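# Close box end flap with tabs seated in floor slots

## Task

Bend the top flap of the upright end wall over until both of its tabs are fully inserted in the slots in the box floor. At the end, that end wall and both long walls must stand upright, the corner flaps at that end must be tucked inward, and the box must rest on its bottom. It counts only if everything stays this way without the robot holding it.

## Robot and tools

Robot: two arms, left_arm and right_arm, each with a two-finger parallel gripper and a fisheye wrist camera (cam_left_wrist, cam_right_wrist, both 616x616). The names are labels only and do not say which side of an image an arm appears on. Brief outside tugs on a held part or pushes on loose items can happen.

Frames: results report each gripper in one shared world frame. The origin is on the table top midway between the arms, +z is up, +x points out over the table, and left_arm sits on the +y side. Positions are in metres and orientation is a wxyz quaternion. Printed hand positions can be slightly wrong, more so at long reach. In the gripper's own frame the fingers point along +z and close along y. The reported point lies between the pads, about 1 cm short of the fingertips.

The row format is used by both motion tools. It is one flat list of 14 numbers, each from -1 to 1. The first 7 belong to left_arm: dx, dy, dz, rx, ry, rz, opening. The last 7 belong to right_arm in the same order. Always send all 14, even when one arm is idle. dx..rz are an offset, not a pose. They are expressed in that gripper's own axes and measured from the gripper pose in the most recent result that showed it. Before any such result exists in the scene, and for the second or later call in one reply, they are measured from where the robot is when the motion begins. Scale: 1.0 equals 0.6 m of translation or 180 degrees of rotation. rx, ry, rz form a single rotation vector. Opening is absolute, not an offset: +1 is fully open (0.094 m) and -1 is closed.

execute_actions: argument actions is a list with zero or one item. An empty list sends nothing and returns the state with pictures. An action item is {"rows": [...], "steps": n}. It holds up to 15 rows, and steps runs from 1 to 15 (default 15; each step is 1/30 s). Each row drives one step, and if rows run out the last one repeats. Every row is an offset from the same base pose, not from the row before it. A wait item is {"steps": n} with n up to 300. It counts from the last result, so thinking time is included. An action needs at least 3 steps. Its result is captured 3 steps early, and those last steps run during your next reply. Optional pictures (boolean) asks for camera images. A refused call moves nothing.

move: target is one 14-number row as above, with the same offset base. speed is in m/s, from 0.002 to 0.5, default 0.25; rotation is capped at twice that value in rad/s. Both grippers follow straight paths that finish together. A path lasts 0.5 to 10 s and is cut off at 10 s even if short of the target. Openings are applied at the start. Paths do not avoid obstacles or the other arm. Grippers lag, drift, and may exceed the speed, mostly near full arm extension. The result adds a move: line giving the ending (done, off_target, moving, held, fault) and any limits, plus each gripper's distance from its target. If only one arm is named, the other finished fine. limits=paced means the sent pose was clipped. limits=held means a safety check blocked some steps, after which the arm may jump fast.

wait: seconds from 0 to 10. The robot gets no new command during it, and the result includes pictures.

zoom_image: camera (one of the two names) and region [x0, y0, x1, y1] in that image's pixels. The origin is the top-left corner and the region is at most 504x504. It returns a finer view of the latest image.

finished_scene: scene is the current scene number.

Control behaviour: at each step the commanded pose is clipped to within 70 mm and 16 degrees of the measured pose. Damped IK favours position over orientation. After an action ends, an arm keeps going only to its last clipped pose, so check the result and send the rest. Arms tend to settle a centimetre or more low. Repeated zero offsets let them sag, and zeros are not a pause: they pull the arm back to the base pose. To hold an arm steady, send the correction back to its desired pose in a reply's first call and zeros in later calls. The Hand target line, shown only when no steps are pending, is the pose the controller is currently driving toward.

Result lines: the state line reads left_arm: … | right_arm: …. grip_measured is the finger opening on the command scale; the last joint value gives the opening in metres. Readings can be off by about 1 mm. To grip, command roughly 0.03 below grip_measured, or less for a lighter hold. Pads push about 50–62 N, less on parts under about 2 mm thick, with a short spike at contact. pose unreachable means the clearance check changed or blocked the command. HELD marks steps that were not sent in full. FAULT or OVER-TEMPERATURE FAULT means an arm stopped. MOTOR HOT appears from 75 °C. At 90 °C the arm halts for 10 s, and at 100 °C it goes limp and drops. Joint torques are raw drive outputs with offsets and noise. Joint limits are listed in rad. Camera calibration gives fisheye K and D plus T_world_to_cam, with small errors.

Avoid: knocking anything off the table, which fails the task. Also avoid collisions or hard pressing between the arms, fast impacts on the box, and targets set far past a contact, since those press hard. Do not drop parts or hold heavy loads for long, which heats the motors.

Each tool is called after "Request:" as name(argument=value, ...) on one line, values as JSON.

## Session

Request:
execute_actions(actions=[])

Scene clock: 0.00 s of 4500.00 s.
left_arm: end_effector_position=(+0.3870, +0.2975, +0.4050) grip_measured=+1.000 end_effector_quat_wxyz=(+0.699, -0.038, +0.712, +0.044) | right_arm: end_effector_position=(+0.3629, -0.2300, +0.4045) grip_measured=+1.000 end_effector_quat_wxyz=(+0.705, +0.004, +0.709, +0.007)
Joint positions: left_arm=[ 0.008  1.064  1.064 -0.017  0.014  0.009  0.094] | right_arm=[-0.007  1.03   1.034 -0.008  0.008  0.016  0.094]
Joint velocities: left_arm=[-0.002  0.007 -0.007 -0.095  0.037 -0.037  0.   ] | right_arm=[-0.002  0.012 -0.017  0.037 -0.066 -0.007  0.   ]
Joint torques (N m, as the arm reports them, + toward a larger angle): no reading
Hand target (left_arm): +0.383, +0.297, +0.418; +0.711, -0.037, +0.701, +0.045
Hand target (right_arm): +0.361, -0.230, +0.405; +0.704, +0.004, +0.711, +0.007

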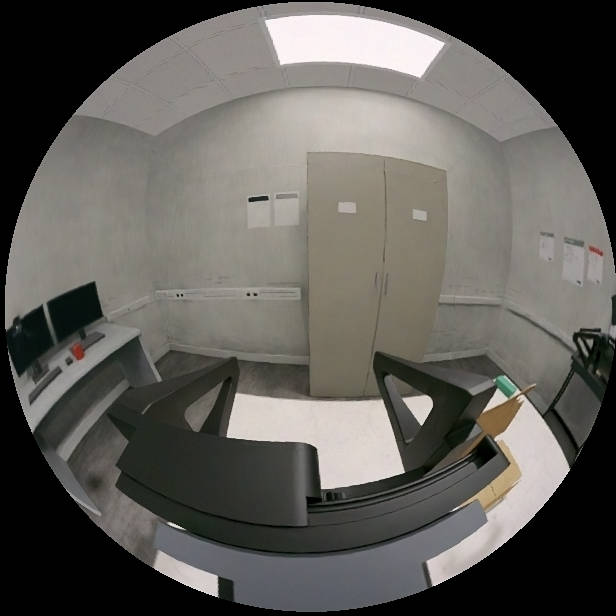

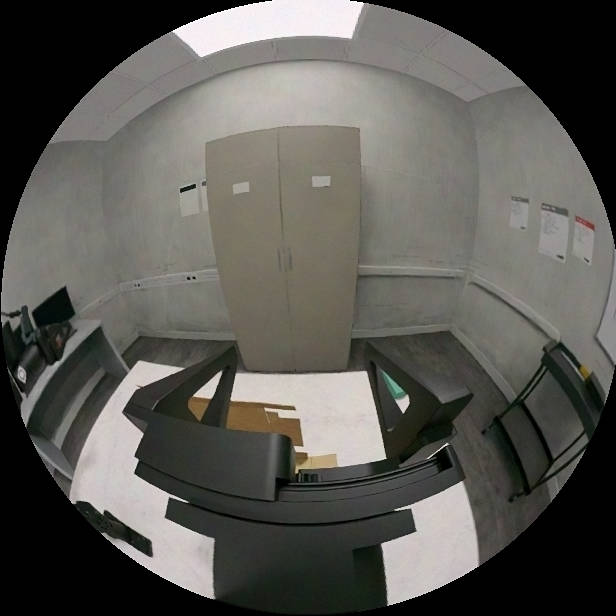

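Request:
move(target=[0.4,-0.2,-0.1,0,0.4,0,-1,0.36,0.2,-0.2,0,0.5,0,0.2])

Scene clock: 3.93 s of 4500.00 s.
left_arm: end_effector_position=(+0.3333, +0.1750, +0.1534) grip_measured=-0.979 end_effector_quat_wxyz=(+0.131, -0.056, +0.990, +0.015) | right_arm: end_effector_position=(+0.2393, -0.1184, +0.1859) grip_measured=+0.201 end_effector_quat_wxyz=(-0.005, +0.003, +1.000, -0.011)
Joint positions: left_arm=[-0.407  1.593  1.397 -1.135 -0.115 -0.385  0.001] | right_arm=[ 0.414  1.636  1.604 -1.558  0.015  0.44   0.056]
Joint velocities: left_arm=[-0.007  0.002 -0.017  0.007  0.037 -0.022 -0.   ] | right_arm=[-0.007  0.002 -0.002  0.007 -0.051  0.022  0.001]
Joint torques (N m, as the arm reports them, + toward a larger angle): left_arm=[-0.8  -6.27  9.87  0.53 -0.04 -0.09] | right_arm=[ 0.67 -6.97  8.05  0.46 -0.03  0.05]
Hand target (left_arm): +0.338, +0.170, +0.166; +0.146, -0.057, +0.988, +0.007
Hand target (right_arm): +0.241, -0.114, +0.192; -0.000, +0.002, +1.000, -0.004
Off the commanded pose (left_arm): 0.012 m, 2 deg.
Off the commanded pose (right_arm): 0.013 m, 2 deg.
Kept back: nothing.
move: off_target (left_arm, right_arm)
camera_calibration (this result's frames):
cam_left_wrist: T_world_to_cam=[[0.0971323, -0.994188, 0.0464283, 0.129412], [-0.993572, -0.0941356, 0.0628792, 0.379544], [-0.0581432, -0.0522374, -0.996941, 0.287179], [0, 0, 0, 1]] pos_world=[0.381232, 0.17939, 0.256427]
cam_right_wrist: T_world_to_cam=[[-0.0316817, -0.99686, 0.0725696, -0.137194], [-0.87799, 0.0624529, 0.474587, 0.163501], [-0.477629, -0.0486796, -0.877212, 0.390578], [0, 0, 0, 1]] pos_world=[0.325757, -0.127961, 0.274981]

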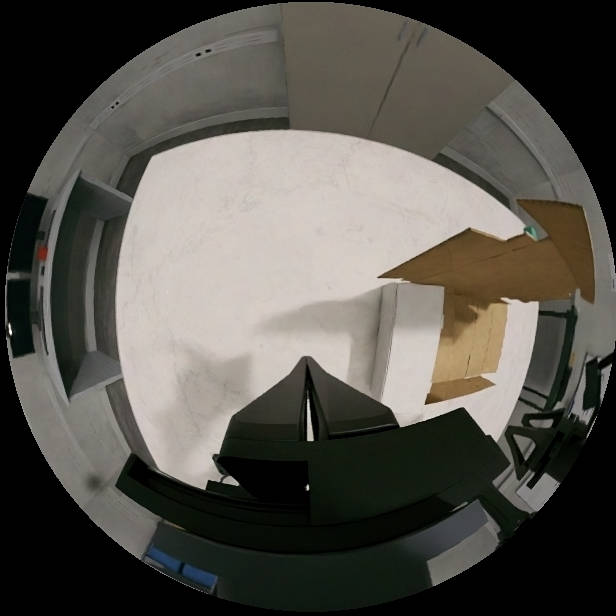

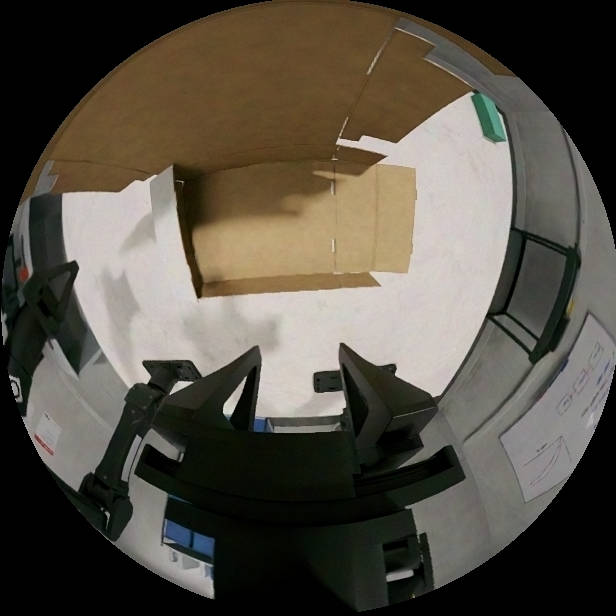

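Request:
move(target=[0.09,-0.09,0.12,0.14,-0.03,0.03,-1,0,-0.04,0.13,0,0,0.5,0.2])

Scene clock: 7.90 s of 4500.00 s.
left_arm: end_effector_position=(+0.3047, +0.1186, +0.0603) grip_measured=-0.979 end_effector_quat_wxyz=(+0.169, +0.018, +0.968, -0.185) | right_arm: end_effector_position=(+0.2431, -0.1385, +0.1089) grip_measured=+0.201 end_effector_quat_wxyz=(+0.003, +0.704, +0.711, -0.010)
Joint positions: left_arm=[-0.39   1.462  0.81  -0.484  0.27  -0.292  0.001] | right_arm=[ 0.341  1.602  1.261 -1.246  0.014  1.922  0.056]
Joint velocities: left_arm=[-0.007 -0.012 -0.012  0.022 -0.007  0.022 -0.001] | right_arm=[-0.012  0.002 -0.007  0.037  0.022 -0.022  0.   ]
Joint torques (N m, as the arm reports them, + toward a larger angle): left_arm=[ 0.77 -6.62  6.34  1.19  0.21  0.12] | right_arm=[-0.63 -8.77  4.07  0.61  0.03  0.07]
Hand target (left_arm): +0.309, +0.119, +0.069; +0.187, +0.022, +0.963, -0.192
Hand target (right_arm): +0.239, -0.143, +0.108; +0.003, +0.709, +0.705, -0.012
Off the commanded pose (left_arm): 0.009 m, 2 deg.
Off the commanded pose (right_arm): 0.007 m, 1 deg.
Kept back: nothing.
move: done
camera_calibration (this result's frames):
cam_left_wrist: T_world_to_cam=[[-0.117968, -0.906078, 0.406333, 0.113773], [-0.992994, 0.110473, -0.0419464, 0.333611], [-0.00688221, -0.408435, -0.912762, 0.211274], [0, 0, 0, 1]] pos_world=[0.346149, 0.152524, 0.160606]
cam_right_wrist: T_world_to_cam=[[-0.997987, 0.0171673, 0.061052, 0.225116], [0.0428357, 0.892358, 0.449291, 0.098486], [-0.0467671, 0.451002, -0.891297, 0.289865], [0, 0, 0, 1]] pos_world=[0.234001, -0.222479, 0.200363]

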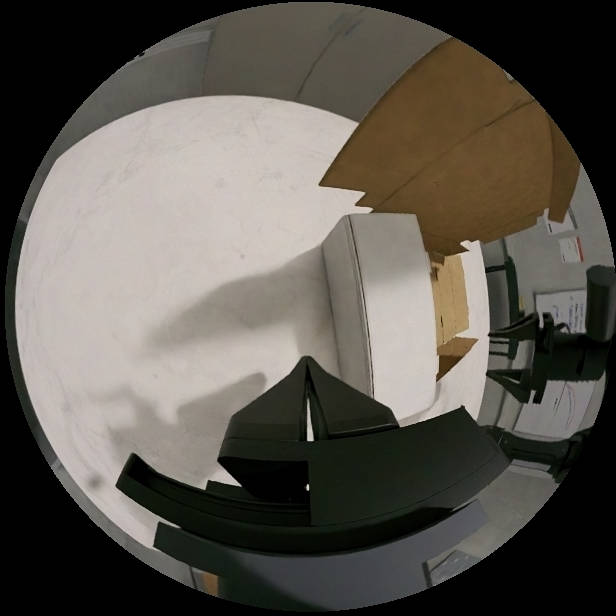

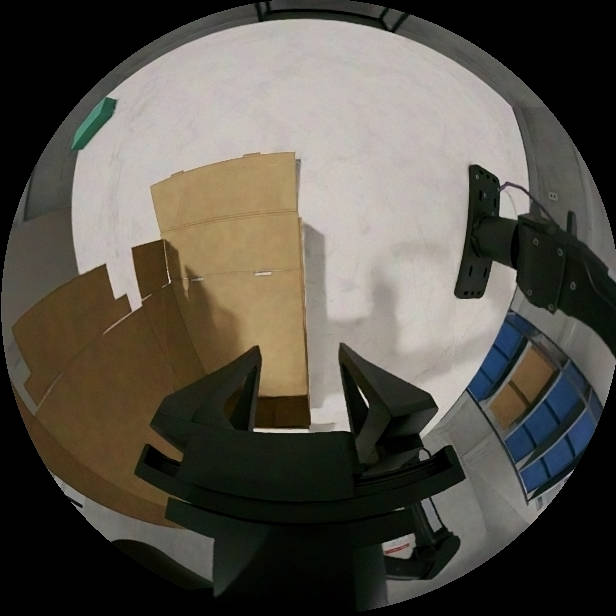

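Request:
move(target=[-0.01,0,-0.03,0,0,0,-1,0.02,-0.01,0.115,0,0,0.02,0.2], speed=0.1)

Request:
move(target=[0,0,0,0,0,0,-1,0,0,0,0,0,0,-1])

Request:
move(target=[0,-0.13,0.03,0,0,0,-1,0,0,0,0,0,0,-1], speed=0.04)

Request:
move(target=[-0.04,0.02,-0.11,0,0,0,-1,0,0,0,0,0,0,-1], speed=0.08)

Scene clock: 9.40 s of 4500.00 s.
left_arm: end_effector_position=(+0.2946, +0.1261, +0.0610) grip_measured=-0.979 end_effector_quat_wxyz=(+0.146, +0.012, +0.973, -0.178) | right_arm: end_effector_position=(+0.2438, -0.1271, +0.0469) grip_measured=+0.201 end_effector_quat_wxyz=(+0.008, +0.727, +0.687, +0.002)
Joint positions: left_arm=[-0.374  1.451  0.825 -0.564  0.272 -0.28   0.001] | right_arm=[ 0.378  1.649  1.059 -0.971  0.014  2.025  0.056]
Joint velocities: left_arm=[-0.007  0.002 -0.007 -0.007 -0.007 -0.037 -0.   ] | right_arm=[ 0.002 -0.012 -0.002  0.007 -0.037  0.037 -0.001]
Joint torques (N m, as the arm reports them, + toward a larger angle): left_arm=[ 0.78 -6.42  9.27  0.82  0.22  0.13] | right_arm=[ 0.68 -6.64  4.1   0.65  0.02  0.07]
Hand target (left_arm): +0.304, +0.125, +0.078; +0.169, +0.018, +0.968, -0.185
Hand target (right_arm): +0.237, -0.128, +0.040; +0.003, +0.726, +0.688, -0.010
Off the commanded pose (left_arm): 0.020 m, 3 deg.
Off the commanded pose (right_arm): 0.010 m, 2 deg.
Kept back: nothing.
move: off_target (left_arm)
camera_calibration (this result's frames):
cam_left_wrist: T_world_to_cam=[[-0.0945797, -0.912859, 0.397168, 0.113612], [-0.994299, 0.106353, 0.00766657, 0.320662], [-0.0492386, -0.394179, -0.917714, 0.225901], [0, 0, 0, 1]] pos_world=[0.340702, 0.158654, 0.159732]
cam_right_wrist: T_world_to_cam=[[-0.995955, 0.0821334, 0.0364456, 0.238318], [0.0896855, 0.883615, 0.459545, 0.103186], [0.00554017, 0.460955, -0.887406, 0.217878], [0, 0, 0, 1]] pos_world=[0.226892, -0.211182, 0.137242]

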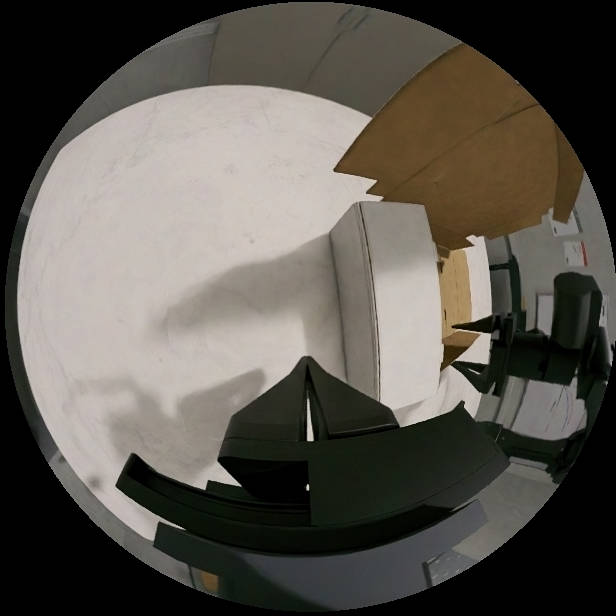

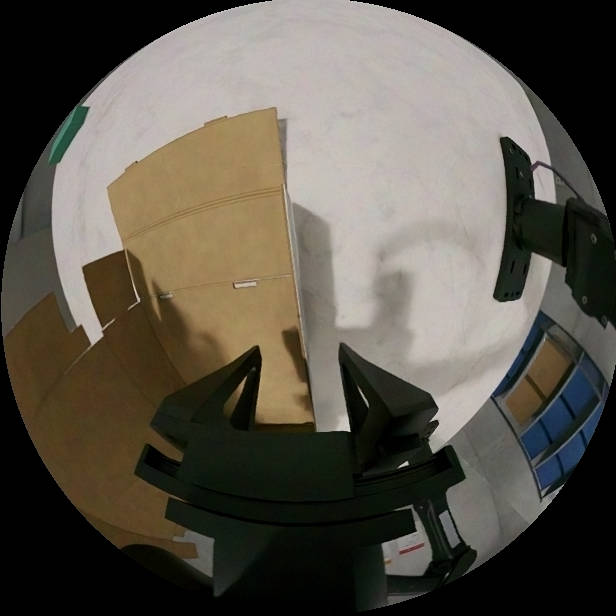

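Scene clock: 9.90 s of 4500.00 s.
left_arm: end_effector_position=(+0.2946, +0.1261, +0.0610) grip_measured=-0.979 end_effector_quat_wxyz=(+0.146, +0.012, +0.973, -0.178) | right_arm: end_effector_position=(+0.2458, -0.1268, +0.0469) grip_measured=-0.973 end_effector_quat_wxyz=(+0.010, +0.727, +0.687, +0.005)
Joint positions: left_arm=[-0.374  1.451  0.825 -0.564  0.272 -0.28   0.001] | right_arm=[ 0.378  1.649  1.059 -0.963  0.015  2.025  0.001]
Joint velocities: left_arm=[-0.012 -0.002 -0.007 -0.022 -0.066  0.022 -0.   ] | right_arm=[-0.012  0.017 -0.017 -0.066  0.022  0.037  0.001]
Joint torques (N m, as the arm reports them, + toward a larger angle): left_arm=[-0.05 -4.71  6.75  0.91  0.14  0.01] | right_arm=[ 0.02 -7.41  5.63  0.56 -0.01  0.02]
Hand target (left_arm): +0.295, +0.126, +0.061; +0.146, +0.012, +0.973, -0.178
Hand target (right_arm): +0.244, -0.127, +0.047; +0.008, +0.727, +0.687, +0.002
Off the commanded pose (left_arm): 0.000 m, 0 deg.
Off the commanded pose (right_arm): 0.002 m, 0 deg.
Kept back: nothing.
move: done
camera_calibration (this result's frames):
cam_left_wrist: T_world_to_cam=[[-0.0945797, -0.912859, 0.397168, 0.113612], [-0.994299, 0.106353, 0.00766657, 0.320662], [-0.0492386, -0.394179, -0.917714, 0.225901], [0, 0, 0, 1]] pos_world=[0.340702, 0.158654, 0.159732]
cam_right_wrist: T_world_to_cam=[[-0.996118, 0.0832384, 0.0286378, 0.240852], [0.0870383, 0.882728, 0.461753, 0.103141], [0.0131562, 0.462453, -0.886546, 0.216022], [0, 0, 0, 1]] pos_world=[0.228097, -0.210993, 0.13699]

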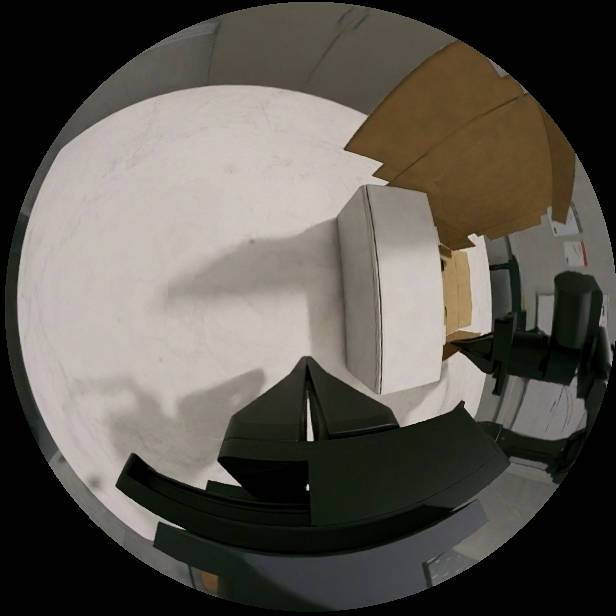

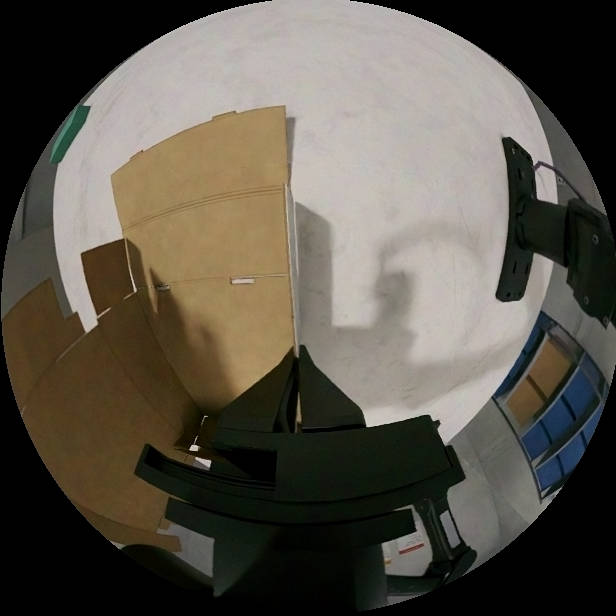

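Scene clock: 12.17 s of 4500.00 s.
left_arm: end_effector_position=(+0.2842, +0.0664, +0.0566) grip_measured=-0.979 end_effector_quat_wxyz=(+0.130, +0.006, +0.981, -0.145) | right_arm: end_effector_position=(+0.2471, -0.1295, +0.0470) grip_measured=-0.973 end_effector_quat_wxyz=(+0.018, +0.727, +0.686, +0.003)
Joint positions: left_arm=[-0.637  1.535  0.906 -0.57   0.125 -0.527  0.001] | right_arm=[ 0.378  1.649  1.059 -0.962  0.032  2.026  0.001]
Joint velocities: left_arm=[ 0.002 -0.007  0.002 -0.11   0.007 -0.007  0.   ] | right_arm=[-0.007 -0.012 -0.007 -0.051  0.007  0.022 -0.   ]
Joint torques (N m, as the arm reports them, + toward a larger angle): left_arm=[-1.63 -5.07  9.88  1.21  0.39 -0.08] | right_arm=[ 0.01 -7.37  5.61  0.66 -0.12  0.  ]
Hand target (left_arm): +0.293, +0.048, +0.071; +0.144, +0.014, +0.974, -0.174
Hand target (right_arm): +0.246, -0.127, +0.047; +0.010, +0.727, +0.687, +0.005
Off the commanded pose (left_arm): 0.026 m, 4 deg.
Off the commanded pose (right_arm): 0.003 m, 1 deg.
Kept back: nothing.
move: off_target (left_arm)
camera_calibration (this result's frames):
cam_left_wrist: T_world_to_cam=[[-0.0663543, -0.937933, 0.34041, 0.0567424], [-0.994921, 0.0880759, 0.0487415, 0.315706], [-0.0756981, -0.335446, -0.939013, 0.202635], [0, 0, 0, 1]] pos_world=[0.333206, 0.0933877, 0.155573]
cam_right_wrist: T_world_to_cam=[[-0.996205, 0.0846671, 0.020186, 0.243002], [0.0846984, 0.88954, 0.448936, 0.107424], [0.0200539, 0.448942, -0.893336, 0.214177], [0, 0, 0, 1]] pos_world=[0.228686, -0.212285, 0.1382]

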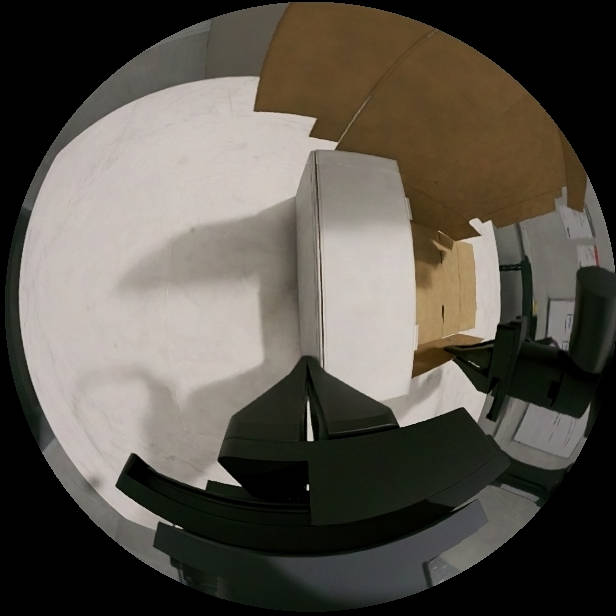

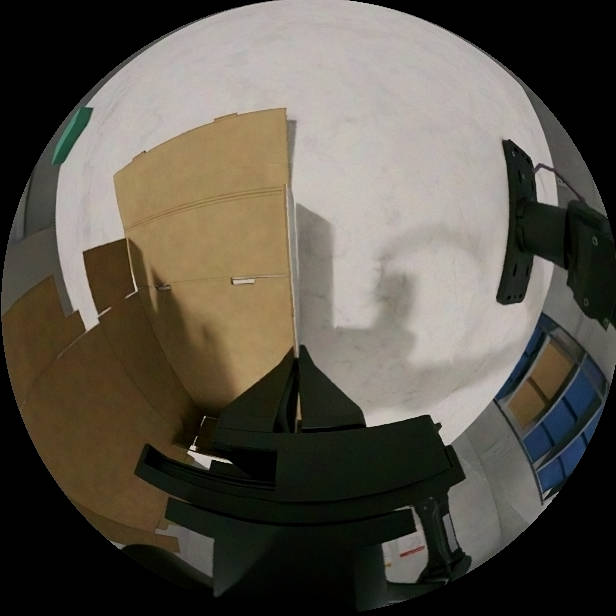

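Scene clock: 13.63 s of 4500.00 s.
left_arm: end_effector_position=(+0.2831, +0.0985, +0.1043) grip_measured=-0.979 end_effector_quat_wxyz=(+0.109, +0.002, +0.985, -0.136) | right_arm: end_effector_position=(+0.2477, -0.1285, +0.0470) grip_measured=-0.973 end_effector_quat_wxyz=(+0.017, +0.727, +0.686, +0.005)
Joint positions: left_arm=[-0.53   1.462  1.053 -0.849  0.162 -0.43   0.001] | right_arm=[ 0.378  1.649  1.059 -0.958  0.028  2.026  0.001]
Joint velocities: left_arm=[-0.007  0.012  0.007  0.037  0.007  0.037  0.001] | right_arm=[-0.002 -0.002  0.002  0.037 -0.007 -0.022  0.   ]
Joint torques (N m, as the arm reports them, + toward a larger angle): left_arm=[ 0.7  -6.62  9.48  0.67  0.17  0.11] | right_arm=[-0.01 -7.38  5.62  0.63  0.06  0.  ]
Hand target (left_arm): +0.290, +0.097, +0.121; +0.130, +0.006, +0.981, -0.146
Hand target (right_arm): +0.247, -0.129, +0.047; +0.018, +0.727, +0.686, +0.003
Off the commanded pose (left_arm): 0.018 m, 3 deg.
Off the commanded pose (right_arm): 0.001 m, 0 deg.
Kept back: nothing.
move: off_target (left_arm)
camera_calibration (this result's frames):
cam_left_wrist: T_world_to_cam=[[-0.0482081, -0.944178, 0.325891, 0.0675456], [-0.992341, 0.0824238, 0.0920059, 0.30481], [-0.113731, -0.318959, -0.94092, 0.267433], [0, 0, 0, 1]] pos_world=[0.336148, 0.123952, 0.201576]
cam_right_wrist: T_world_to_cam=[[-0.996251, 0.0844937, 0.0185734, 0.243592], [0.0837084, 0.887294, 0.453544, 0.106229], [0.0218415, 0.453398, -0.89104, 0.213738], [0, 0, 0, 1]] pos_world=[0.229118, -0.211747, 0.137746]

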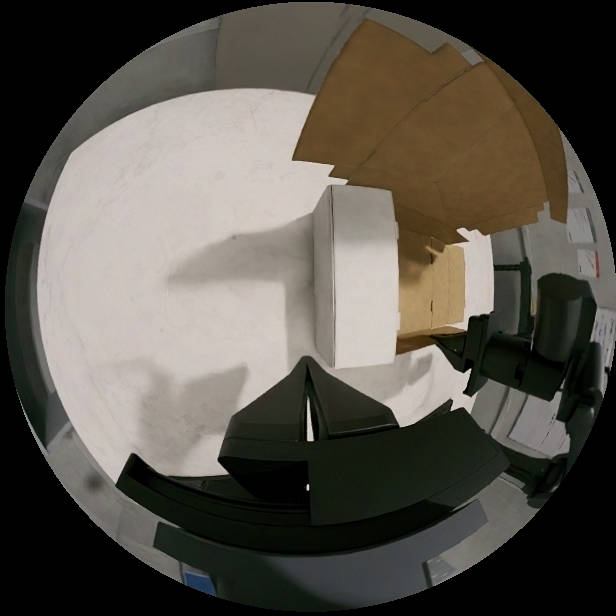

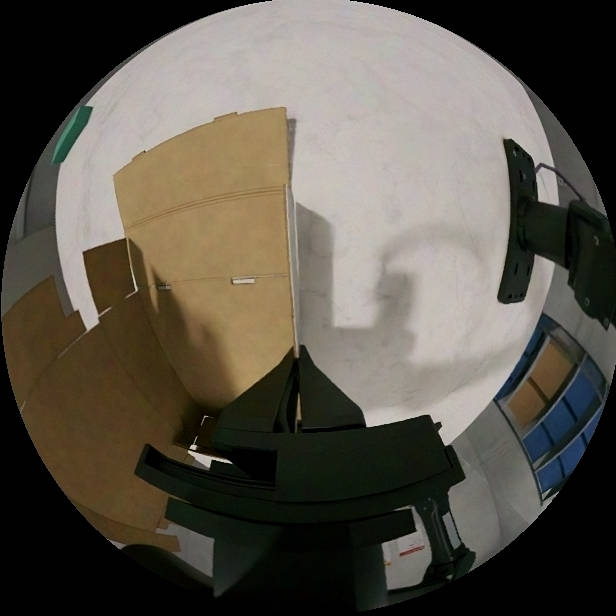

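Request:
move(target=[-0.085,-0.095,-0.02,-0.085,-0.02,0.02,0.05,0,0,0,0,0,0,-1], speed=0.08)

Request:
move(target=[0.035,0,0.12,0,0,0,0.05,0,0,0,0,0,0,-1], speed=0.04)

Scene clock: 16.13 s of 4500.00 s.
left_arm: end_effector_position=(+0.3235, +0.0527, +0.1312) grip_measured=+0.049 end_effector_quat_wxyz=(+0.130, +0.016, +0.991, +0.004) | right_arm: end_effector_position=(+0.2481, -0.1281, +0.0470) grip_measured=-0.973 end_effector_quat_wxyz=(+0.017, +0.727, +0.686, +0.006)
Joint positions: left_arm=[-0.75   1.763  1.501 -1.099 -0.155 -0.579  0.049] | right_arm=[ 0.378  1.649  1.059 -0.957  0.027  2.026  0.001]
Joint velocities: left_arm=[-0.007 -0.017 -0.007  0.022 -0.022 -0.037 -0.001] | right_arm=[-0.017 -0.007  0.012  0.037 -0.051  0.081 -0.   ]
Joint torques (N m, as the arm reports them, + toward a larger angle): left_arm=[-0.75 -7.3   9.59  0.5  -0.23 -0.08] | right_arm=[-0.01 -7.37  5.62  0.67  0.03  0.01]
Hand target (left_arm): +0.328, +0.049, +0.141; +0.142, +0.014, +0.990, +0.002
Hand target (right_arm): +0.248, -0.128, +0.047; +0.017, +0.727, +0.686, +0.005
Off the commanded pose (left_arm): 0.013 m, 2 deg.
Off the commanded pose (right_arm): 0.001 m, 0 deg.
Kept back: nothing.
move: off_target (left_arm)
camera_calibration (this result's frames):
cam_left_wrist: T_world_to_cam=[[-0.0487551, -0.997651, 0.0481284, 0.056931], [-0.996344, 0.0519628, 0.0678159, 0.35231], [-0.0701574, -0.0446461, -0.996536, 0.261496], [0, 0, 0, 1]] pos_world=[0.372143, 0.050165, 0.233958]
cam_right_wrist: T_world_to_cam=[[-0.996277, 0.0844352, 0.0174134, 0.243971], [0.0830869, 0.886482, 0.455244, 0.105838], [0.0230019, 0.454996, -0.890196, 0.213444], [0, 0, 0, 1]] pos_world=[0.229359, -0.211539, 0.137576]

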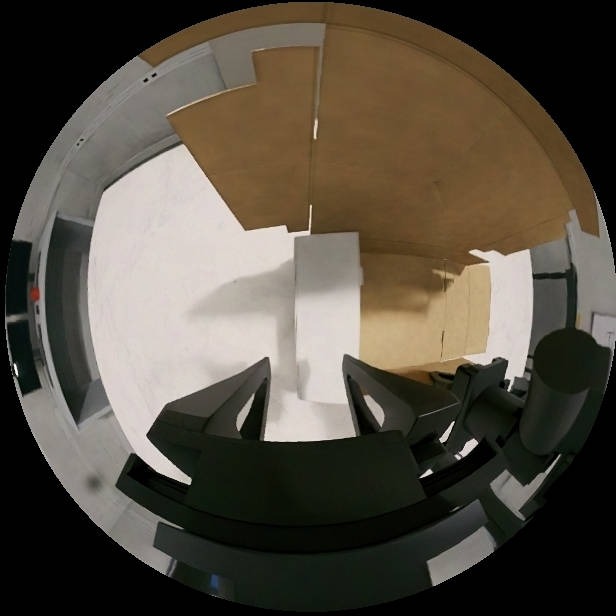

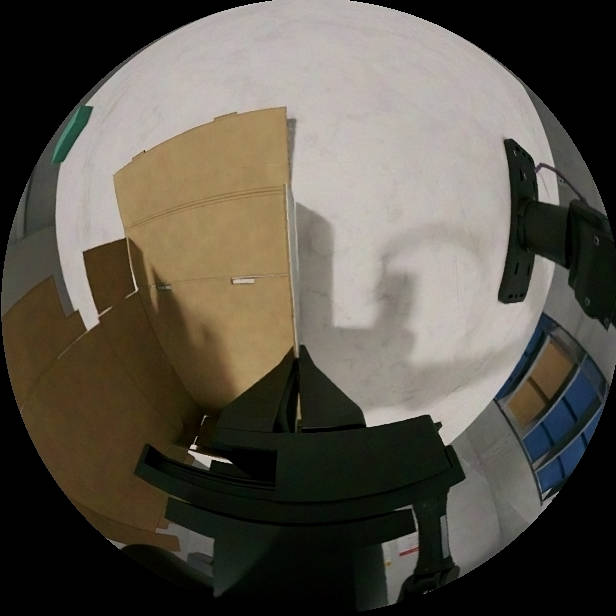

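Scene clock: 18.43 s of 4500.00 s.
left_arm: end_effector_position=(+0.3245, +0.0504, +0.0650) grip_measured=+0.049 end_effector_quat_wxyz=(+0.135, +0.016, +0.991, -0.004) | right_arm: end_effector_position=(+0.2495, -0.1275, +0.0470) grip_measured=-0.973 end_effector_quat_wxyz=(+0.018, +0.728, +0.685, +0.009)
Joint positions: left_arm=[-0.75   1.794  1.269 -0.819 -0.148 -0.579  0.049] | right_arm=[ 0.378  1.649  1.059 -0.95   0.027  2.029  0.001]
Joint velocities: left_arm=[-0.002  0.002 -0.017 -0.007  0.037  0.007  0.   ] | right_arm=[ 0.012 -0.002 -0.012 -0.007 -0.022 -0.007  0.   ]
Joint torques (N m, as the arm reports them, + toward a larger angle): left_arm=[ 0.09 -6.52  5.33  0.76 -0.15  0.03] | right_arm=[ 0.02 -7.39  5.64  0.64  0.02 -0.03]
Hand target (left_arm): +0.323, +0.054, +0.056; +0.129, +0.016, +0.991, +0.004
Hand target (right_arm): +0.248, -0.128, +0.047; +0.017, +0.727, +0.686, +0.006
Off the commanded pose (left_arm): 0.010 m, 1 deg.
Off the commanded pose (right_arm): 0.002 m, 0 deg.
Kept back: nothing.
move: done
camera_calibration (this result's frames):
cam_left_wrist: T_world_to_cam=[[-0.0508812, -0.996676, 0.0636243, 0.0575525], [-0.996886, 0.0545281, 0.0569611, 0.358579], [-0.0602411, -0.0605279, -0.996347, 0.193108], [0, 0, 0, 1]] pos_world=[0.372023, 0.0494971, 0.168316]
cam_right_wrist: T_world_to_cam=[[-0.996065, 0.0878163, 0.0119704, 0.245948], [0.0835331, 0.885062, 0.457916, 0.104765], [0.0296179, 0.457114, -0.888915, 0.211739], [0, 0, 0, 1]] pos_world=[0.229958, -0.211111, 0.1373]

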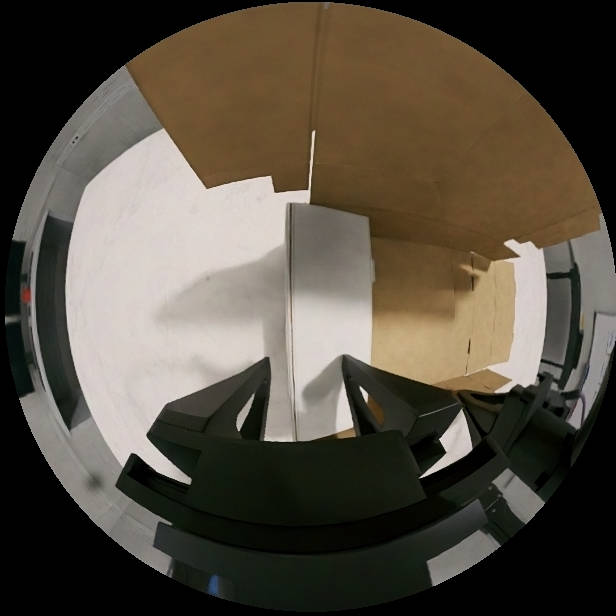

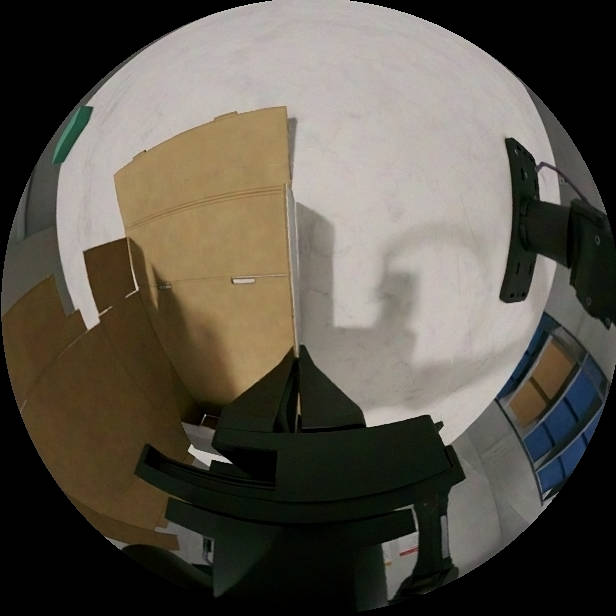

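Request:
move(target=[0.025,-0.03,0.08,0,0,0,0.05,0,0,0,0,0,0,-1], speed=0.03)

Request:
move(target=[0,0.01,0,0,0,0,-0.45,0,0,0,0,0,0,-1], speed=0.03)

Scene clock: 20.73 s of 4500.00 s.
left_arm: end_effector_position=(+0.3295, +0.0352, +0.0226) grip_measured=+0.049 end_effector_quat_wxyz=(+0.142, +0.014, +0.990, -0.004) | right_arm: end_effector_position=(+0.2501, -0.1273, +0.0470) grip_measured=-0.973 end_effector_quat_wxyz=(+0.018, +0.729, +0.684, +0.011)
Joint positions: left_arm=[-0.781  1.889  1.209 -0.656 -0.163 -0.611  0.049] | right_arm=[ 0.378  1.649  1.059 -0.948  0.027  2.03   0.001]
Joint velocities: left_arm=[-0.022  0.002  0.002 -0.007 -0.051 -0.037 -0.001] | right_arm=[-0.007 -0.007  0.012 -0.051  0.022 -0.037 -0.   ]
Joint torques (N m, as the arm reports them, + toward a larger angle): left_arm=[-1.28 -7.15  5.19  0.78 -0.04 -0.11] | right_arm=[-0.01 -7.38  5.64  0.68  0.02 -0.01]
Hand target (left_arm): +0.323, +0.033, +0.015; +0.135, +0.016, +0.991, -0.003
Hand target (right_arm): +0.249, -0.128, +0.047; +0.018, +0.728, +0.685, +0.009
Off the commanded pose (left_arm): 0.011 m, 1 deg.
Off the commanded pose (right_arm): 0.001 m, 0 deg.
Kept back: nothing.
move: off_target (left_arm)
camera_calibration (this result's frames):
cam_left_wrist: T_world_to_cam=[[-0.0484363, -0.996736, 0.064582, 0.0445322], [-0.997805, 0.0512082, 0.0419792, 0.367646], [-0.0451493, -0.0624069, -0.997029, 0.145278], [0, 0, 0, 1]] pos_world=[0.375555, 0.0346267, 0.126537]
cam_right_wrist: T_world_to_cam=[[-0.99599, 0.0889436, 0.00959836, 0.246771], [0.083409, 0.884473, 0.459077, 0.104379], [0.0323424, 0.458036, -0.888345, 0.211031], [0, 0, 0, 1]] pos_world=[0.230251, -0.210929, 0.137182]

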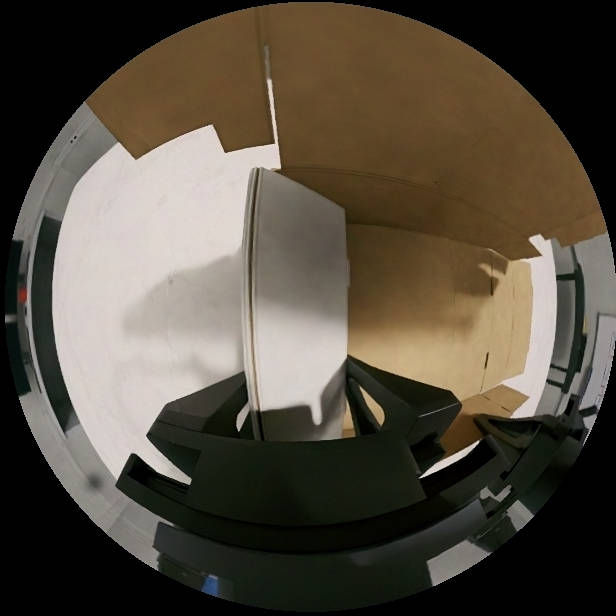

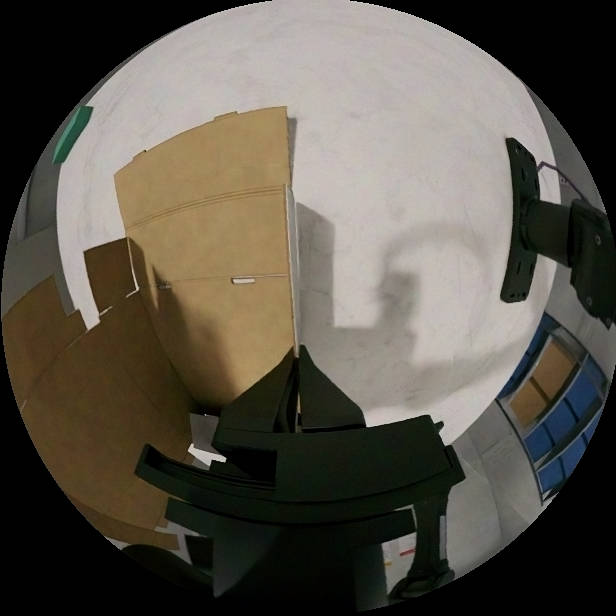

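Scene clock: 21.43 s of 4500.00 s.
left_arm: end_effector_position=(+0.3297, +0.0421, +0.0217) grip_measured=-0.448 end_effector_quat_wxyz=(+0.140, +0.014, +0.990, +0.006) | right_arm: end_effector_position=(+0.2492, -0.1304, +0.0471) grip_measured=-0.973 end_effector_quat_wxyz=(+0.022, +0.730, +0.683, +0.005)
Joint positions: left_arm=[-0.772  1.889  1.207 -0.668 -0.176 -0.602  0.026] | right_arm=[ 0.375  1.649  1.059 -0.956  0.037  2.031  0.001]
Joint velocities: left_arm=[ 0.007 -0.007 -0.012 -0.022 -0.051  0.022 -0.   ] | right_arm=[ 0.007  0.007 -0.002 -0.051  0.007 -0.007 -0.   ]
Joint torques (N m, as the arm reports them, + toward a larger angle): left_arm=[ 0.43 -8.78  5.16  0.84  0.07  0.06] | right_arm=[ 0.18 -7.38  5.61  0.78 -0.06 -0.01]
Hand target (left_arm): +0.330, +0.041, +0.023; +0.142, +0.014, +0.990, -0.004
Hand target (right_arm): +0.250, -0.127, +0.047; +0.018, +0.729, +0.684, +0.011
Off the commanded pose (left_arm): 0.001 m, 1 deg.
Off the commanded pose (right_arm): 0.003 m, 1 deg.
Kept back: nothing.
move: done
camera_calibration (this result's frames):
cam_left_wrist: T_world_to_cam=[[-0.0453428, -0.998023, 0.0435128, 0.0508968], [-0.99778, 0.0473721, 0.0467986, 0.367548], [-0.0487674, -0.0412943, -0.997956, 0.145181], [0, 0, 0, 1]] pos_world=[0.376121, 0.0393798, 0.125469]
cam_right_wrist: T_world_to_cam=[[-0.99565, 0.0924115, 0.0118504, 0.24642], [0.0879223, 0.88988, 0.447642, 0.107282], [0.0308219, 0.446737, -0.894134, 0.211646], [0, 0, 0, 1]] pos_world=[0.229393, -0.21279, 0.138296]

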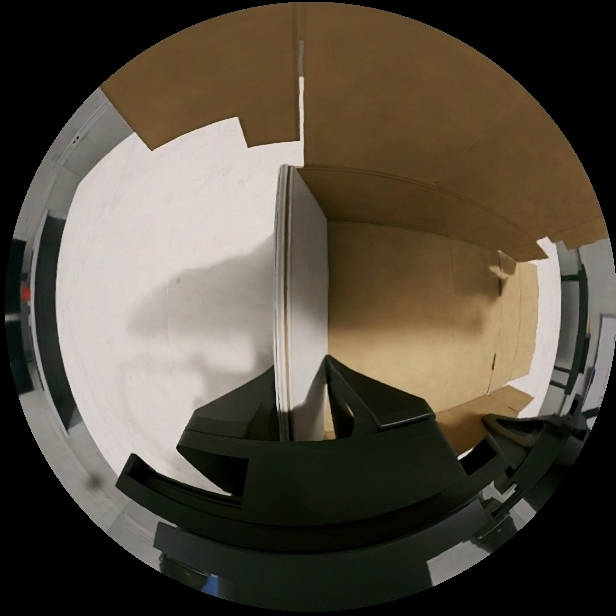

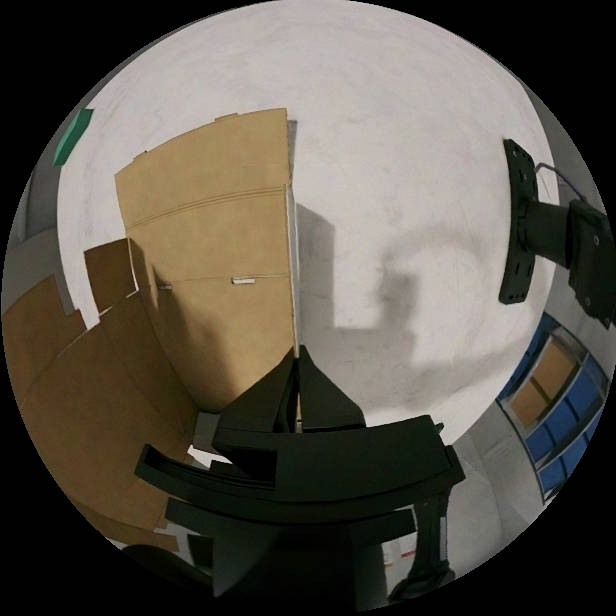

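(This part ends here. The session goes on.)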